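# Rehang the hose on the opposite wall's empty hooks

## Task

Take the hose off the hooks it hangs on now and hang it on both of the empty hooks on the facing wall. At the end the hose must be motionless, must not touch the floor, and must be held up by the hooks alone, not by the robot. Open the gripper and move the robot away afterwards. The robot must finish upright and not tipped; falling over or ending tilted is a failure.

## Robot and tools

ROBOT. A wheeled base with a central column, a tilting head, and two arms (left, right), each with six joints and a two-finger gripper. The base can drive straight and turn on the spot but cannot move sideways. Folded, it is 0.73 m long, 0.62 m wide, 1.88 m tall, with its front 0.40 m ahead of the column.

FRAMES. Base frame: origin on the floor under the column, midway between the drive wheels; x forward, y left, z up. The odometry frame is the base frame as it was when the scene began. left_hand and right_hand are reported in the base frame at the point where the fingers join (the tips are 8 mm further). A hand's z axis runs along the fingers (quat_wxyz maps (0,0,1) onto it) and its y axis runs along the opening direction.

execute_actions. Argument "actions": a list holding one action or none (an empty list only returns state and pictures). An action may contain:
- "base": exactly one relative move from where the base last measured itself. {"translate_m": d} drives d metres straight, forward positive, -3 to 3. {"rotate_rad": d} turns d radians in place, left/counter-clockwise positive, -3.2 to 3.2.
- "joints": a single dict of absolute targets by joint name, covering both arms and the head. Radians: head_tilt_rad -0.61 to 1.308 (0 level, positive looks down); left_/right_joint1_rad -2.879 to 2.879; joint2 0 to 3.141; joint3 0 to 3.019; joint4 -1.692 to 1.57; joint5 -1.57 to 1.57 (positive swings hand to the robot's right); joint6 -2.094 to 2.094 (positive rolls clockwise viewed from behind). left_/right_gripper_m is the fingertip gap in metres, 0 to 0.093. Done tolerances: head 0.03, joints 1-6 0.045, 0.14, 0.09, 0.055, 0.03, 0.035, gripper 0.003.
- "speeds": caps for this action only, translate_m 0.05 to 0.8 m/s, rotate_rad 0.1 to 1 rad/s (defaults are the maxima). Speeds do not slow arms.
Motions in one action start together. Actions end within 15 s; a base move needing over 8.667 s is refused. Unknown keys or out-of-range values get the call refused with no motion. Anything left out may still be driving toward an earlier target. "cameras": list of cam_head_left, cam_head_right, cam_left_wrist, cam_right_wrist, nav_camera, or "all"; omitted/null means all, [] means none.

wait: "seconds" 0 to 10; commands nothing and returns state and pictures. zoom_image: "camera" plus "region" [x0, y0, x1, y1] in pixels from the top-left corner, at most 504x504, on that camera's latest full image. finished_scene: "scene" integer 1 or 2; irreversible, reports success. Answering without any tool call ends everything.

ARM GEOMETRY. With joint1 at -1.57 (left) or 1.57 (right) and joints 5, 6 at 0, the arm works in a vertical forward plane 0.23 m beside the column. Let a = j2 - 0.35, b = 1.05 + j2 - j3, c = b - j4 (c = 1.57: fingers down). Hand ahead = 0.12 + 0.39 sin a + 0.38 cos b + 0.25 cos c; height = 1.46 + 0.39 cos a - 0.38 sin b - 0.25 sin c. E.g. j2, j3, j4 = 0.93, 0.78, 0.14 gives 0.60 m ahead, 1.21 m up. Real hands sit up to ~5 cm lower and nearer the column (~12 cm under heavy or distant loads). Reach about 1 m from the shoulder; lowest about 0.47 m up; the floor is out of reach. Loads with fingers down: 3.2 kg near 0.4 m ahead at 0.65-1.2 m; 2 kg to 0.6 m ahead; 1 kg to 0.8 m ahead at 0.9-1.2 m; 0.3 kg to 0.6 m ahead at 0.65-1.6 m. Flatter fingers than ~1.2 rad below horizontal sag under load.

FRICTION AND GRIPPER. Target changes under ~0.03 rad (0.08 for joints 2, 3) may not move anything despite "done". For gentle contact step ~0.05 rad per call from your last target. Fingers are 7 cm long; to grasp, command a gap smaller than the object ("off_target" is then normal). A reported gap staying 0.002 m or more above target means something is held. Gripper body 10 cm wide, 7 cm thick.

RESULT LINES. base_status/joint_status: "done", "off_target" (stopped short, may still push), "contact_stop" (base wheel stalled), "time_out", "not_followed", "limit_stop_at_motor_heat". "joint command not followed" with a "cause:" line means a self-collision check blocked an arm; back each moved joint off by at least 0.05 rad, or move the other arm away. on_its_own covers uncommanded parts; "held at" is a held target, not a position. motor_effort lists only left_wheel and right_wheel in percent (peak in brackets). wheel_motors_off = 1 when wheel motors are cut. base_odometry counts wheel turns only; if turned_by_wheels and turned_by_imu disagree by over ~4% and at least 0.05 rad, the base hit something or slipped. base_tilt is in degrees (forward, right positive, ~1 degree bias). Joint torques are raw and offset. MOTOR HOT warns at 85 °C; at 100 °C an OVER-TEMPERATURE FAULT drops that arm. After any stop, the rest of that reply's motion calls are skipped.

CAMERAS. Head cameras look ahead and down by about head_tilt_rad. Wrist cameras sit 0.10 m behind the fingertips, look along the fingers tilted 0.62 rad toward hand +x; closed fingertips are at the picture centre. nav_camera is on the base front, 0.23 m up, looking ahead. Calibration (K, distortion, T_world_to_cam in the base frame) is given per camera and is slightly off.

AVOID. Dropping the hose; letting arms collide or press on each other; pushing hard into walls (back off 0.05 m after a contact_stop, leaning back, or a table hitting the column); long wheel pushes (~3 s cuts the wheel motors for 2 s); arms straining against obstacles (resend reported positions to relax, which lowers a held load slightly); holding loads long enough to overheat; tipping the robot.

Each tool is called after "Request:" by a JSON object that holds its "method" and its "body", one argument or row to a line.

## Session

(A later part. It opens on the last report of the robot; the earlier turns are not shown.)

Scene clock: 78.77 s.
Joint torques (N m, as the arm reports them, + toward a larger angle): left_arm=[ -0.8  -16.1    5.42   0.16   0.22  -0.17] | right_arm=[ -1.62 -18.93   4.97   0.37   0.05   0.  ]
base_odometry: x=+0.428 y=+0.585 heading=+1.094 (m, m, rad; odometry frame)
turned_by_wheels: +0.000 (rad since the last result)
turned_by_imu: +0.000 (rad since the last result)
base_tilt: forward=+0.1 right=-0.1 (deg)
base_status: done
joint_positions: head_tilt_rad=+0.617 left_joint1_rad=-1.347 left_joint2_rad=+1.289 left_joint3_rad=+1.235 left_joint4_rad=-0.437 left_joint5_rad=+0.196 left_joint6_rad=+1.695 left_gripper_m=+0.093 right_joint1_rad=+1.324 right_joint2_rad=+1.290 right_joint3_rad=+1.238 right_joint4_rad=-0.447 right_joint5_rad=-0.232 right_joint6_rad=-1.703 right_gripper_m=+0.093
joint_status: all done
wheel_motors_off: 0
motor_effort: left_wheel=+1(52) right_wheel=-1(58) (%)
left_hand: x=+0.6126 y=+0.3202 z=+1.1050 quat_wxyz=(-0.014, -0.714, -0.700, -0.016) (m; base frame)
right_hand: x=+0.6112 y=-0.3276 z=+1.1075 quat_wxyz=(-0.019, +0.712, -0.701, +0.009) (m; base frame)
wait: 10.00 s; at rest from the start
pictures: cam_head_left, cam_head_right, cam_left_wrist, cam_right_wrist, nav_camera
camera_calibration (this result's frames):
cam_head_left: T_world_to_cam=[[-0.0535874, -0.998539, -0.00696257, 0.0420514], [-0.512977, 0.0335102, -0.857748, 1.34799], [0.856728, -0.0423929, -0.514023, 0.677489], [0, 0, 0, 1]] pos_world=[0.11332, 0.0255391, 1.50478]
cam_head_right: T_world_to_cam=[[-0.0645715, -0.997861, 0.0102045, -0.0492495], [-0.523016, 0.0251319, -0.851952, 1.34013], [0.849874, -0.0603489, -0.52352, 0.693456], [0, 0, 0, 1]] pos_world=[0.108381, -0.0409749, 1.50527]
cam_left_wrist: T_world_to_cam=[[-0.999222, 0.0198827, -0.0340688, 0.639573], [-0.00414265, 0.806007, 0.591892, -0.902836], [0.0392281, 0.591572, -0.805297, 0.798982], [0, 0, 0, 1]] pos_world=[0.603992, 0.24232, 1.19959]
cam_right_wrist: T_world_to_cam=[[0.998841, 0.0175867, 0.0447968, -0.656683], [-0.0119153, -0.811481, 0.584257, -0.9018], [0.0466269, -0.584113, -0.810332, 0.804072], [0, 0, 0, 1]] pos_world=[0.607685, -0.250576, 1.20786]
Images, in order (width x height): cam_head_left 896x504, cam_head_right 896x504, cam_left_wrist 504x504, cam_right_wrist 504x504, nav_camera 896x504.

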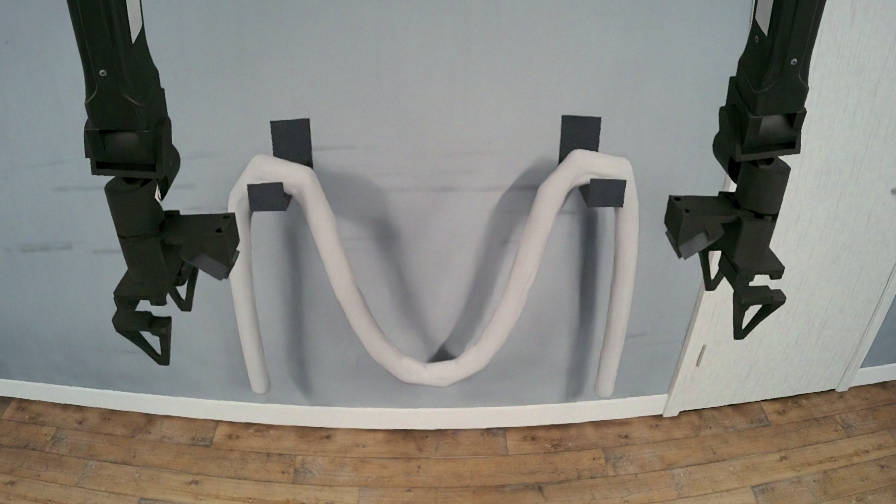

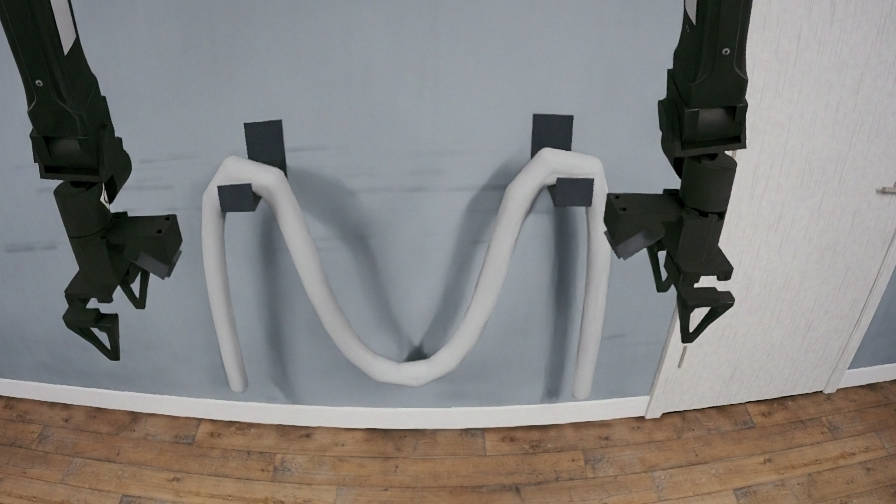

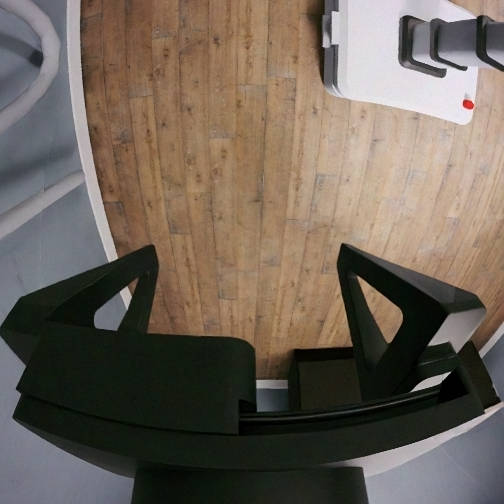

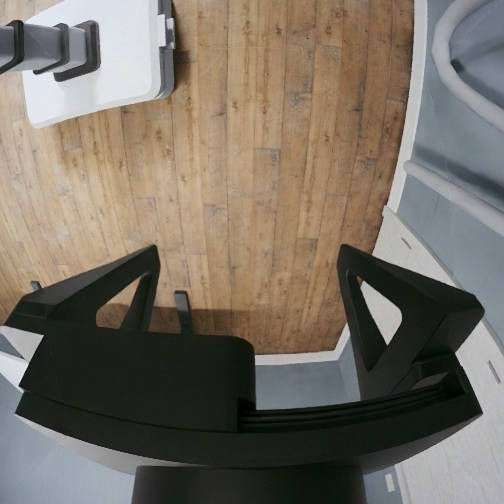

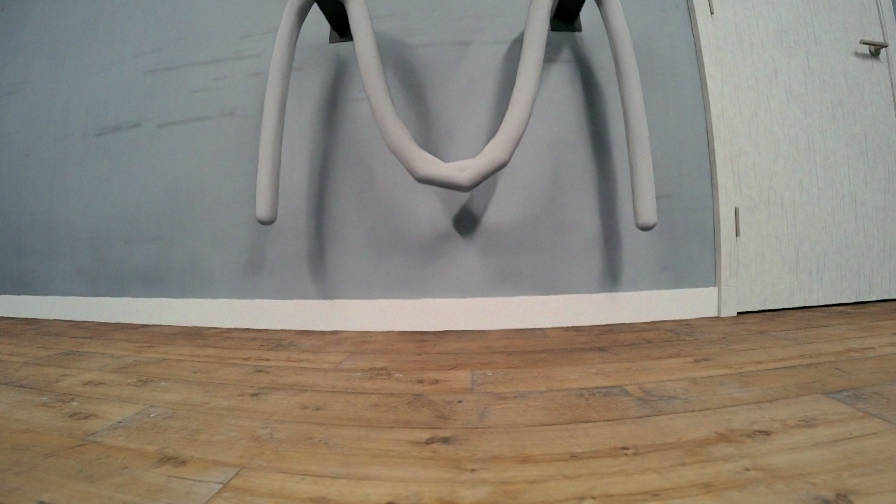

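Request:
{"method": "wait", "body": {
  "seconds": 10
}}

Request:
{"method": "wait", "body": {
  "seconds": 10
}}

Request:
{"method": "wait", "body": {
  "seconds": 9.3
}}

Request:
{"method": "finished_scene", "body": {
  "scene": 2
}}

Scene clock: 89.97 s.
Joint torques (N m, as the arm reports them, + toward a larger angle): left_arm=[ -0.74 -15.86   5.45   0.2    0.22  -0.16] | right_arm=[ -1.89 -18.79   5.01   0.34   0.06  -0.03]
base_odometry: x=+0.428 y=+0.585 heading=+1.094 (m, m, rad; odometry frame)
turned_by_wheels: +0.000 (rad since the last result)
turned_by_imu: +0.000 (rad since the last result)
base_tilt: forward=+0.0 right=-0.2 (deg)
base_status: done
joint_positions: head_tilt_rad=+0.617 left_joint1_rad=-1.347 left_joint2_rad=+1.289 left_joint3_rad=+1.235 left_joint4_rad=-0.437 left_joint5_rad=+0.196 left_joint6_rad=+1.695 left_gripper_m=+0.093 right_joint1_rad=+1.324 right_joint2_rad=+1.290 right_joint3_rad=+1.238 right_joint4_rad=-0.447 right_joint5_rad=-0.232 right_joint6_rad=-1.703 right_gripper_m=+0.093
joint_status: all done
wheel_motors_off: 0
motor_effort: left_wheel=+0(52) right_wheel=-1(58) (%)
left_hand: x=+0.6126 y=+0.3202 z=+1.1050 quat_wxyz=(-0.014, -0.714, -0.700, -0.016) (m; base frame)
right_hand: x=+0.6112 y=-0.3276 z=+1.1075 quat_wxyz=(-0.019, +0.712, -0.701, +0.009) (m; base frame)
wait: 10.00 s; at rest from the start
pictures: cam_head_left, cam_head_right, cam_left_wrist, cam_right_wrist, nav_camera
camera_calibration (this result's frames):
cam_head_left: T_world_to_cam=[[-0.0535874, -0.998539, -0.00696257, 0.0420514], [-0.512977, 0.0335102, -0.857748, 1.34799], [0.856728, -0.0423929, -0.514023, 0.677489], [0, 0, 0, 1]] pos_world=[0.11332, 0.0255391, 1.50478]
cam_head_right: T_world_to_cam=[[-0.0645715, -0.997861, 0.0102045, -0.0492495], [-0.523016, 0.0251319, -0.851952, 1.34013], [0.849874, -0.0603489, -0.52352, 0.693456], [0, 0, 0, 1]] pos_world=[0.108381, -0.0409749, 1.50527]
cam_left_wrist: T_world_to_cam=[[-0.999222, 0.0198827, -0.0340688, 0.639573], [-0.00414265, 0.806007, 0.591892, -0.902836], [0.0392281, 0.591572, -0.805297, 0.798982], [0, 0, 0, 1]] pos_world=[0.603992, 0.24232, 1.19959]
cam_right_wrist: T_world_to_cam=[[0.998841, 0.0175867, 0.0447968, -0.656683], [-0.0119153, -0.811481, 0.584257, -0.9018], [0.0466269, -0.584113, -0.810332, 0.804072], [0, 0, 0, 1]] pos_world=[0.607685, -0.250576, 1.20786]
Images, in order (width x height): cam_head_left 896x504, cam_head_right 896x504, cam_left_wrist 504x504, cam_right_wrist 504x504, nav_camera 896x504.

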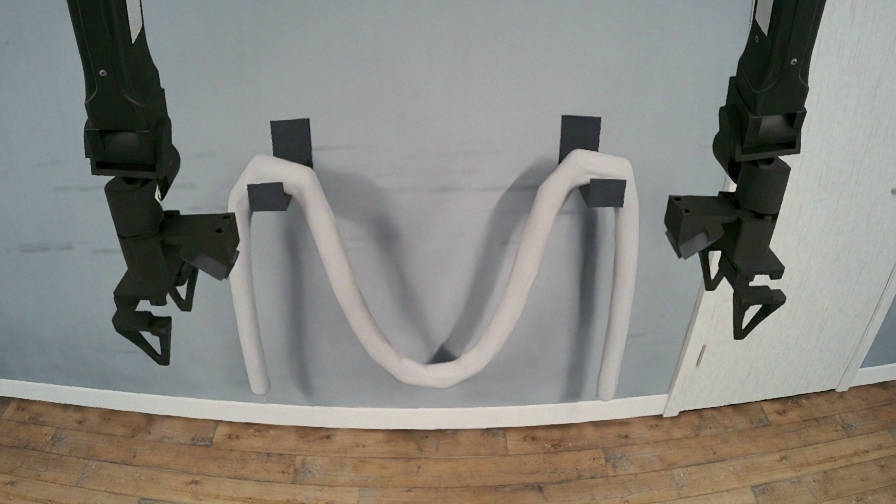

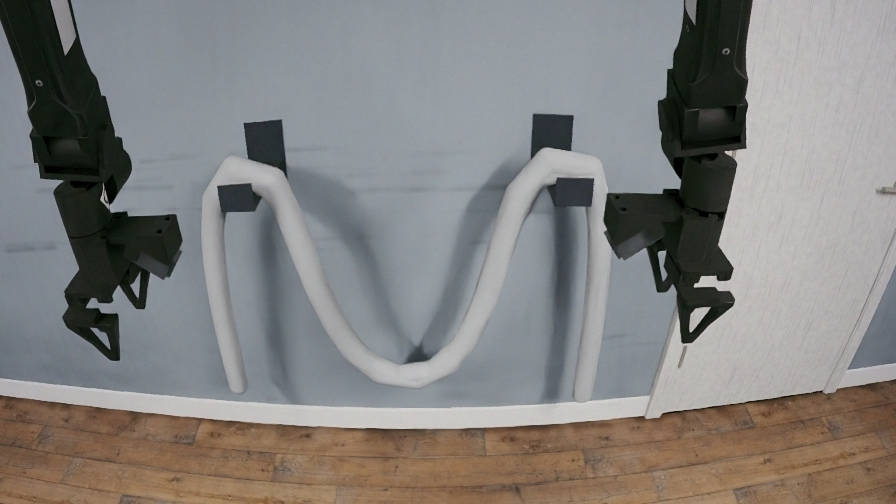

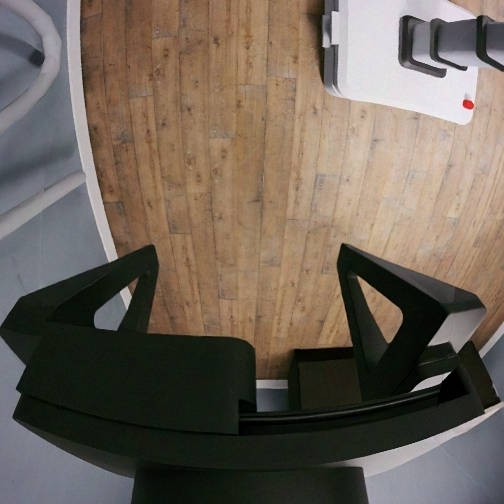

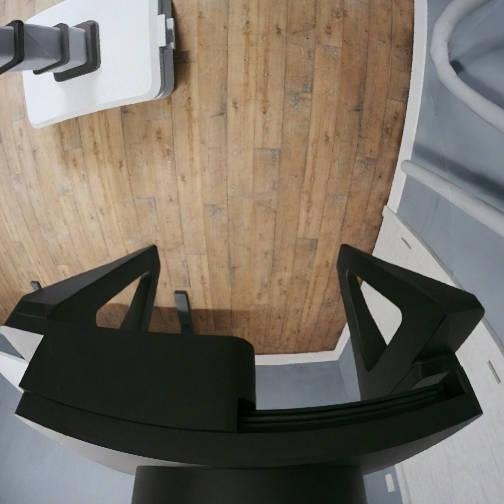

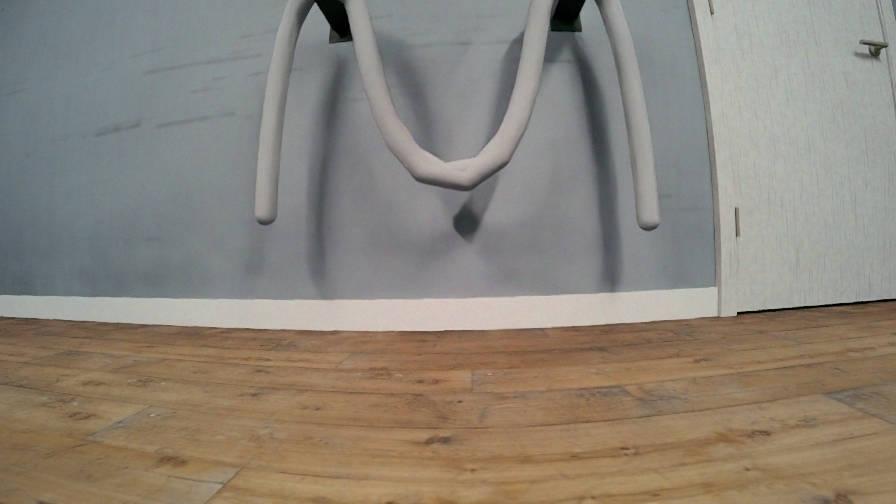

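Scene clock: 99.97 s.
Joint torques (N m, as the arm reports them, + toward a larger angle): left_arm=[ -0.77 -15.89   5.47   0.16   0.23  -0.16] | right_arm=[ -1.61 -19.17   4.92   0.34   0.06  -0.03]
base_odometry: x=+0.428 y=+0.585 heading=+1.094 (m, m, rad; odometry frame)
turned_by_wheels: +0.000 (rad since the last result)
turned_by_imu: +0.000 (rad since the last result)
base_tilt: forward=+0.0 right=-0.3 (deg)
base_status: done
joint_positions: head_tilt_rad=+0.617 left_joint1_rad=-1.347 left_joint2_rad=+1.289 left_joint3_rad=+1.235 left_joint4_rad=-0.437 left_joint5_rad=+0.196 left_joint6_rad=+1.695 left_gripper_m=+0.093 right_joint1_rad=+1.324 right_joint2_rad=+1.290 right_joint3_rad=+1.238 right_joint4_rad=-0.447 right_joint5_rad=-0.232 right_joint6_rad=-1.703 right_gripper_m=+0.093
joint_status: all done
wheel_motors_off: 0
motor_effort: left_wheel=-1(52) right_wheel=-2(58) (%)
left_hand: x=+0.6126 y=+0.3202 z=+1.1050 quat_wxyz=(-0.014, -0.714, -0.700, -0.016) (m; base frame)
right_hand: x=+0.6112 y=-0.3276 z=+1.1075 quat_wxyz=(-0.019, +0.712, -0.701, +0.009) (m; base frame)
wait: 10.00 s; at rest by 0.27 s
pictures: cam_head_left, cam_head_right, cam_left_wrist, cam_right_wrist, nav_camera
camera_calibration (this result's frames):
cam_head_left: T_world_to_cam=[[-0.0535874, -0.998539, -0.00696258, 0.0420514], [-0.512977, 0.0335102, -0.857748, 1.34799], [0.856728, -0.0423929, -0.514023, 0.677489], [0, 0, 0, 1]] pos_world=[0.11332, 0.0255391, 1.50478]
cam_head_right: T_world_to_cam=[[-0.0645715, -0.997861, 0.0102045, -0.0492495], [-0.523016, 0.0251319, -0.851952, 1.34013], [0.849874, -0.0603489, -0.52352, 0.693456], [0, 0, 0, 1]] pos_world=[0.108381, -0.0409749, 1.50527]
cam_left_wrist: T_world_to_cam=[[-0.999222, 0.0198827, -0.0340688, 0.639573], [-0.00414265, 0.806007, 0.591892, -0.902836], [0.0392281, 0.591572, -0.805297, 0.798982], [0, 0, 0, 1]] pos_world=[0.603992, 0.24232, 1.19959]
cam_right_wrist: T_world_to_cam=[[0.998841, 0.0175867, 0.0447968, -0.656683], [-0.0119153, -0.811481, 0.584257, -0.9018], [0.0466269, -0.584113, -0.810332, 0.804072], [0, 0, 0, 1]] pos_world=[0.607685, -0.250576, 1.20786]
Images, in order (width x height): cam_head_left 896x504, cam_head_right 896x504, cam_left_wrist 504x504, cam_right_wrist 504x504, nav_camera 896x504.

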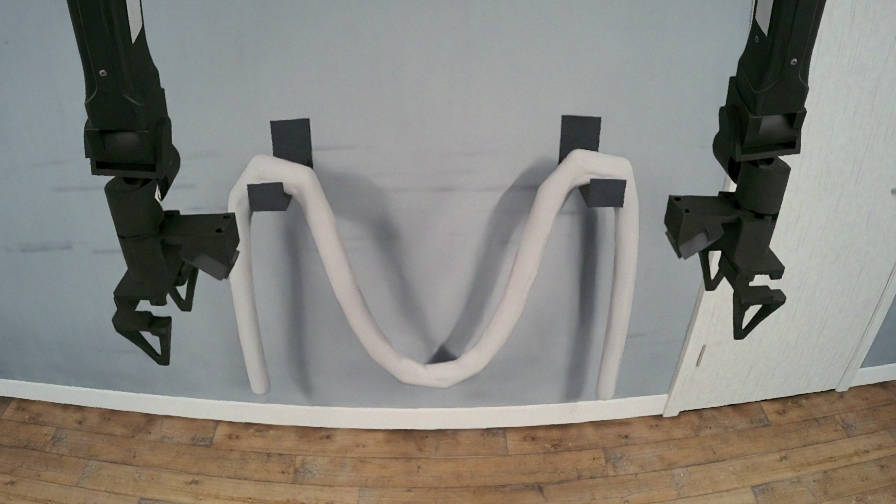

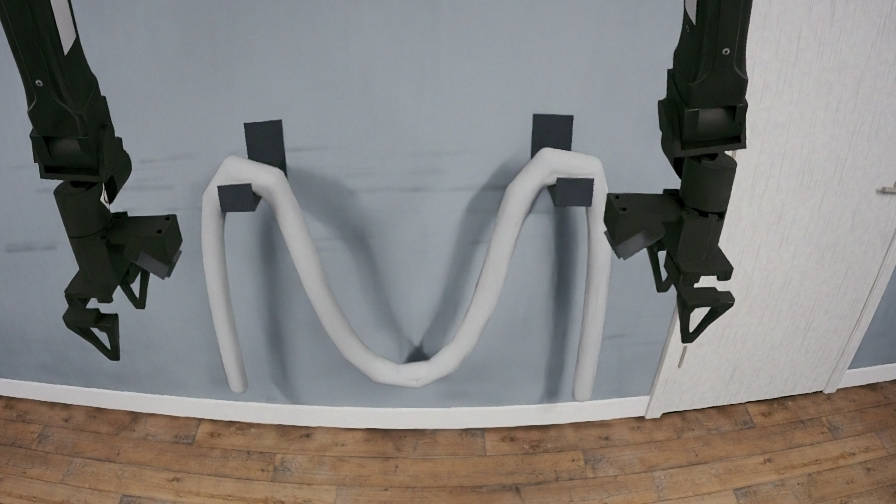

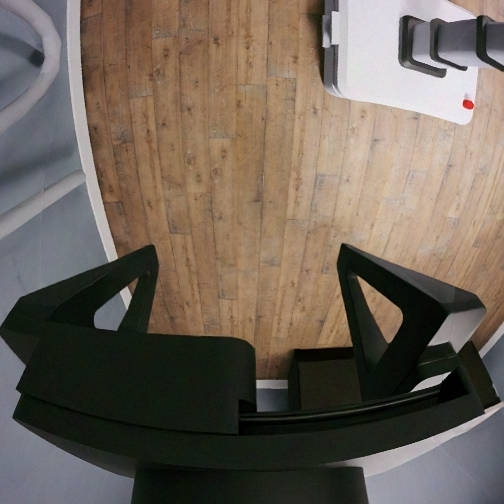

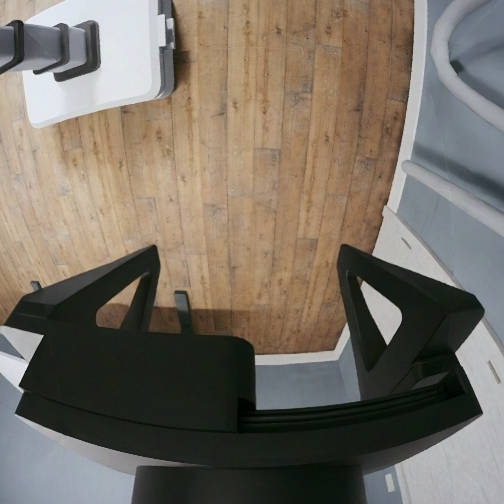

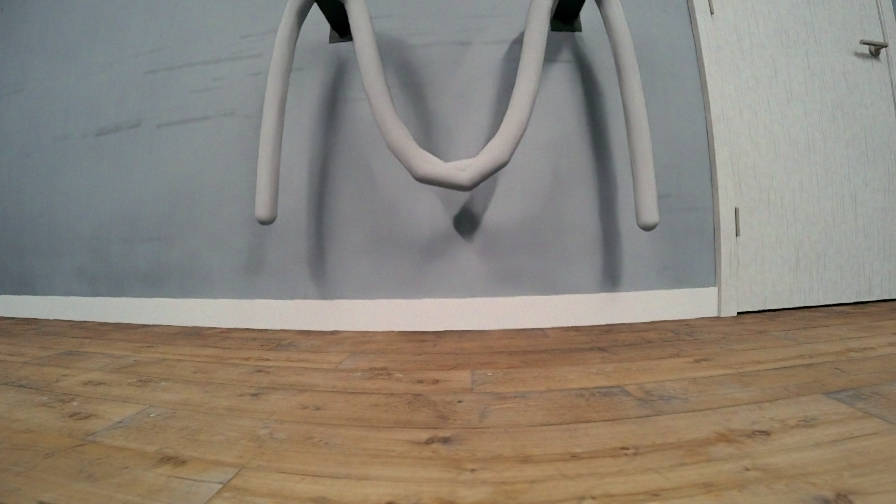

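Scene clock: 109.27 s.
Joint torques (N m, as the arm reports them, + toward a larger angle): left_arm=[ -0.88 -15.84   5.39   0.18   0.23  -0.15] | right_arm=[ -1.61 -19.14   4.88   0.35   0.06  -0.02]
base_odometry: x=+0.428 y=+0.585 heading=+1.094 (m, m, rad; odometry frame)
turned_by_wheels: +0.000 (rad since the last result)
turned_by_imu: +0.000 (rad since the last result)
base_tilt: forward=+0.0 right=-0.2 (deg)
base_status: done
joint_positions: head_tilt_rad=+0.617 left_joint1_rad=-1.347 left_joint2_rad=+1.289 left_joint3_rad=+1.235 left_joint4_rad=-0.437 left_joint5_rad=+0.196 left_joint6_rad=+1.695 left_gripper_m=+0.093 right_joint1_rad=+1.324 right_joint2_rad=+1.290 right_joint3_rad=+1.238 right_joint4_rad=-0.447 right_joint5_rad=-0.232 right_joint6_rad=-1.703 right_gripper_m=+0.093
joint_status: all done
wheel_motors_off: 0
motor_effort: left_wheel=+2(52) right_wheel=-2(58) (%)
left_hand: x=+0.6126 y=+0.3202 z=+1.1050 quat_wxyz=(-0.014, -0.714, -0.700, -0.016) (m; base frame)
right_hand: x=+0.6112 y=-0.3276 z=+1.1075 quat_wxyz=(-0.019, +0.712, -0.701, +0.009) (m; base frame)
wait: 9.30 s; at rest by 0.27 s
pictures: cam_head_left, cam_head_right, cam_left_wrist, cam_right_wrist, nav_camera
camera_calibration (this result's frames):
cam_head_left: T_world_to_cam=[[-0.0535874, -0.998539, -0.00696258, 0.0420514], [-0.512977, 0.0335102, -0.857748, 1.34799], [0.856728, -0.0423929, -0.514023, 0.677489], [0, 0, 0, 1]] pos_world=[0.11332, 0.0255391, 1.50478]
cam_head_right: T_world_to_cam=[[-0.0645715, -0.997861, 0.0102045, -0.0492495], [-0.523016, 0.0251319, -0.851952, 1.34013], [0.849874, -0.0603489, -0.52352, 0.693456], [0, 0, 0, 1]] pos_world=[0.108381, -0.0409749, 1.50527]
cam_left_wrist: T_world_to_cam=[[-0.999222, 0.0198827, -0.0340688, 0.639573], [-0.00414265, 0.806007, 0.591892, -0.902836], [0.0392281, 0.591572, -0.805297, 0.798982], [0, 0, 0, 1]] pos_world=[0.603992, 0.24232, 1.19959]
cam_right_wrist: T_world_to_cam=[[0.998841, 0.0175867, 0.0447968, -0.656683], [-0.0119153, -0.811481, 0.584257, -0.9018], [0.0466269, -0.584113, -0.810332, 0.804072], [0, 0, 0, 1]] pos_world=[0.607685, -0.250576, 1.20786]
Images, in order (width x height): cam_head_left 896x504, cam_head_right 896x504, cam_left_wrist 504x504, cam_right_wrist 504x504, nav_camera 896x504.

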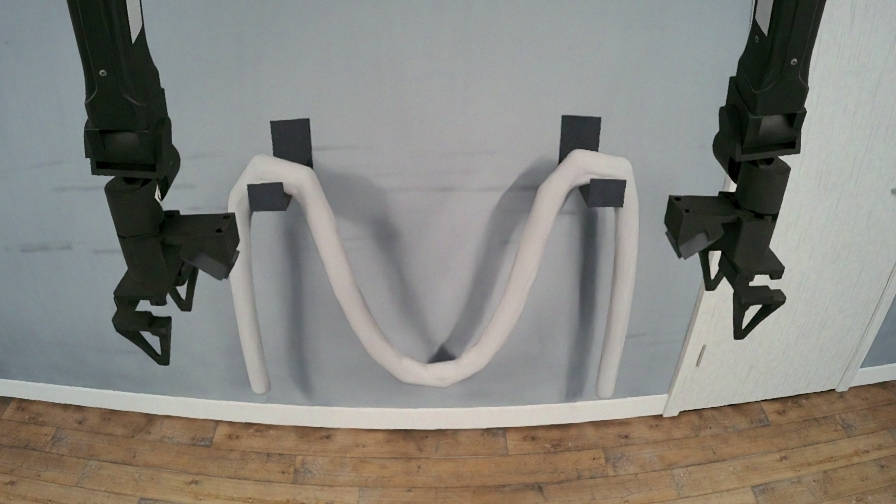

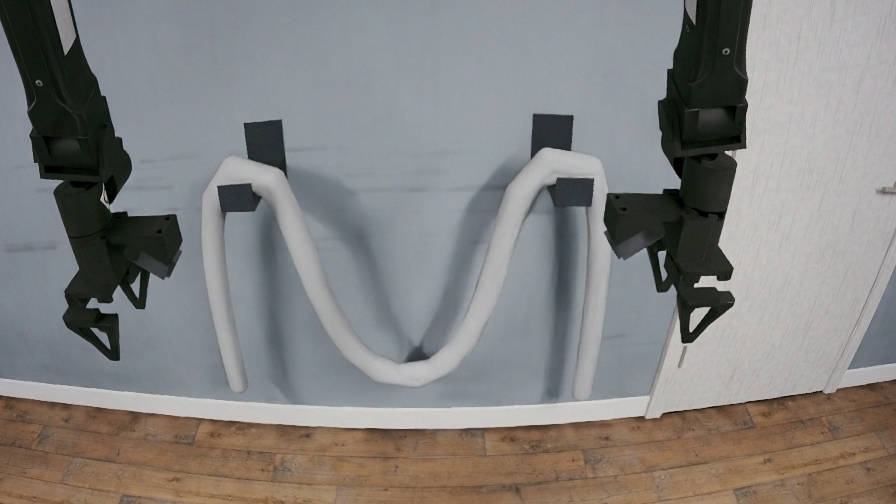

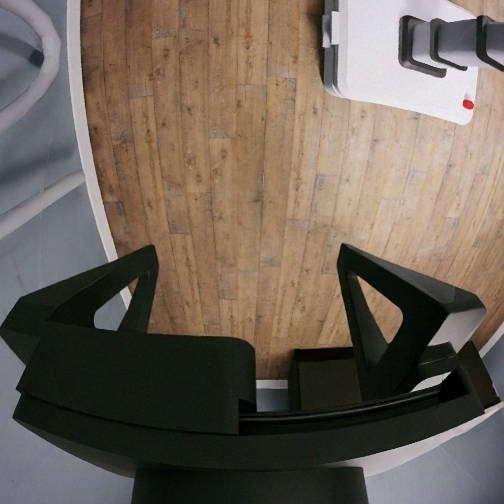

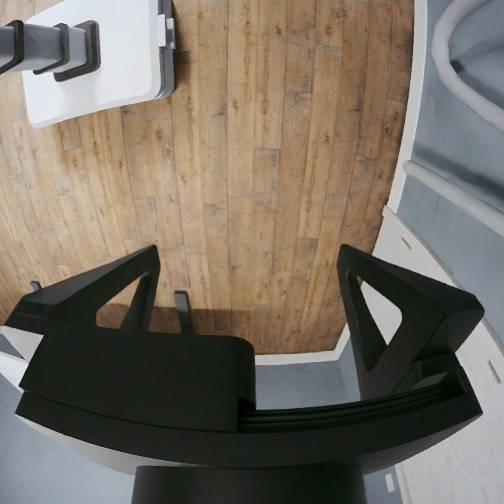

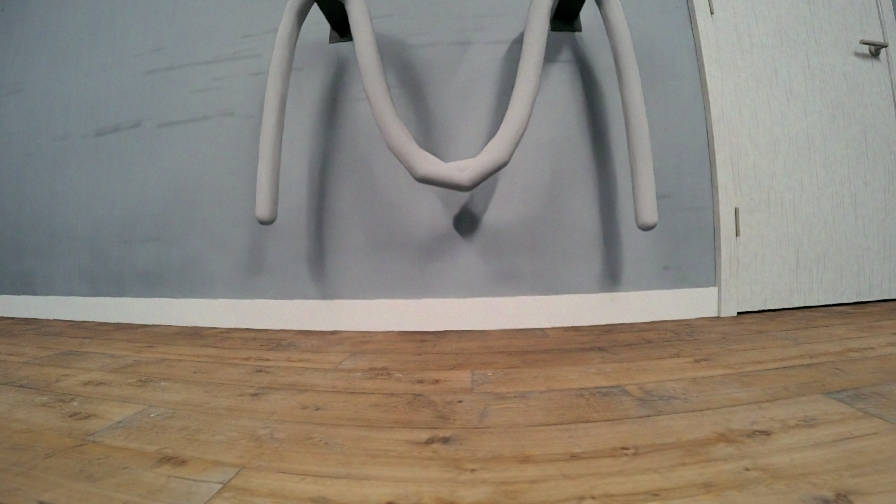

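The scene is finished: the task was done.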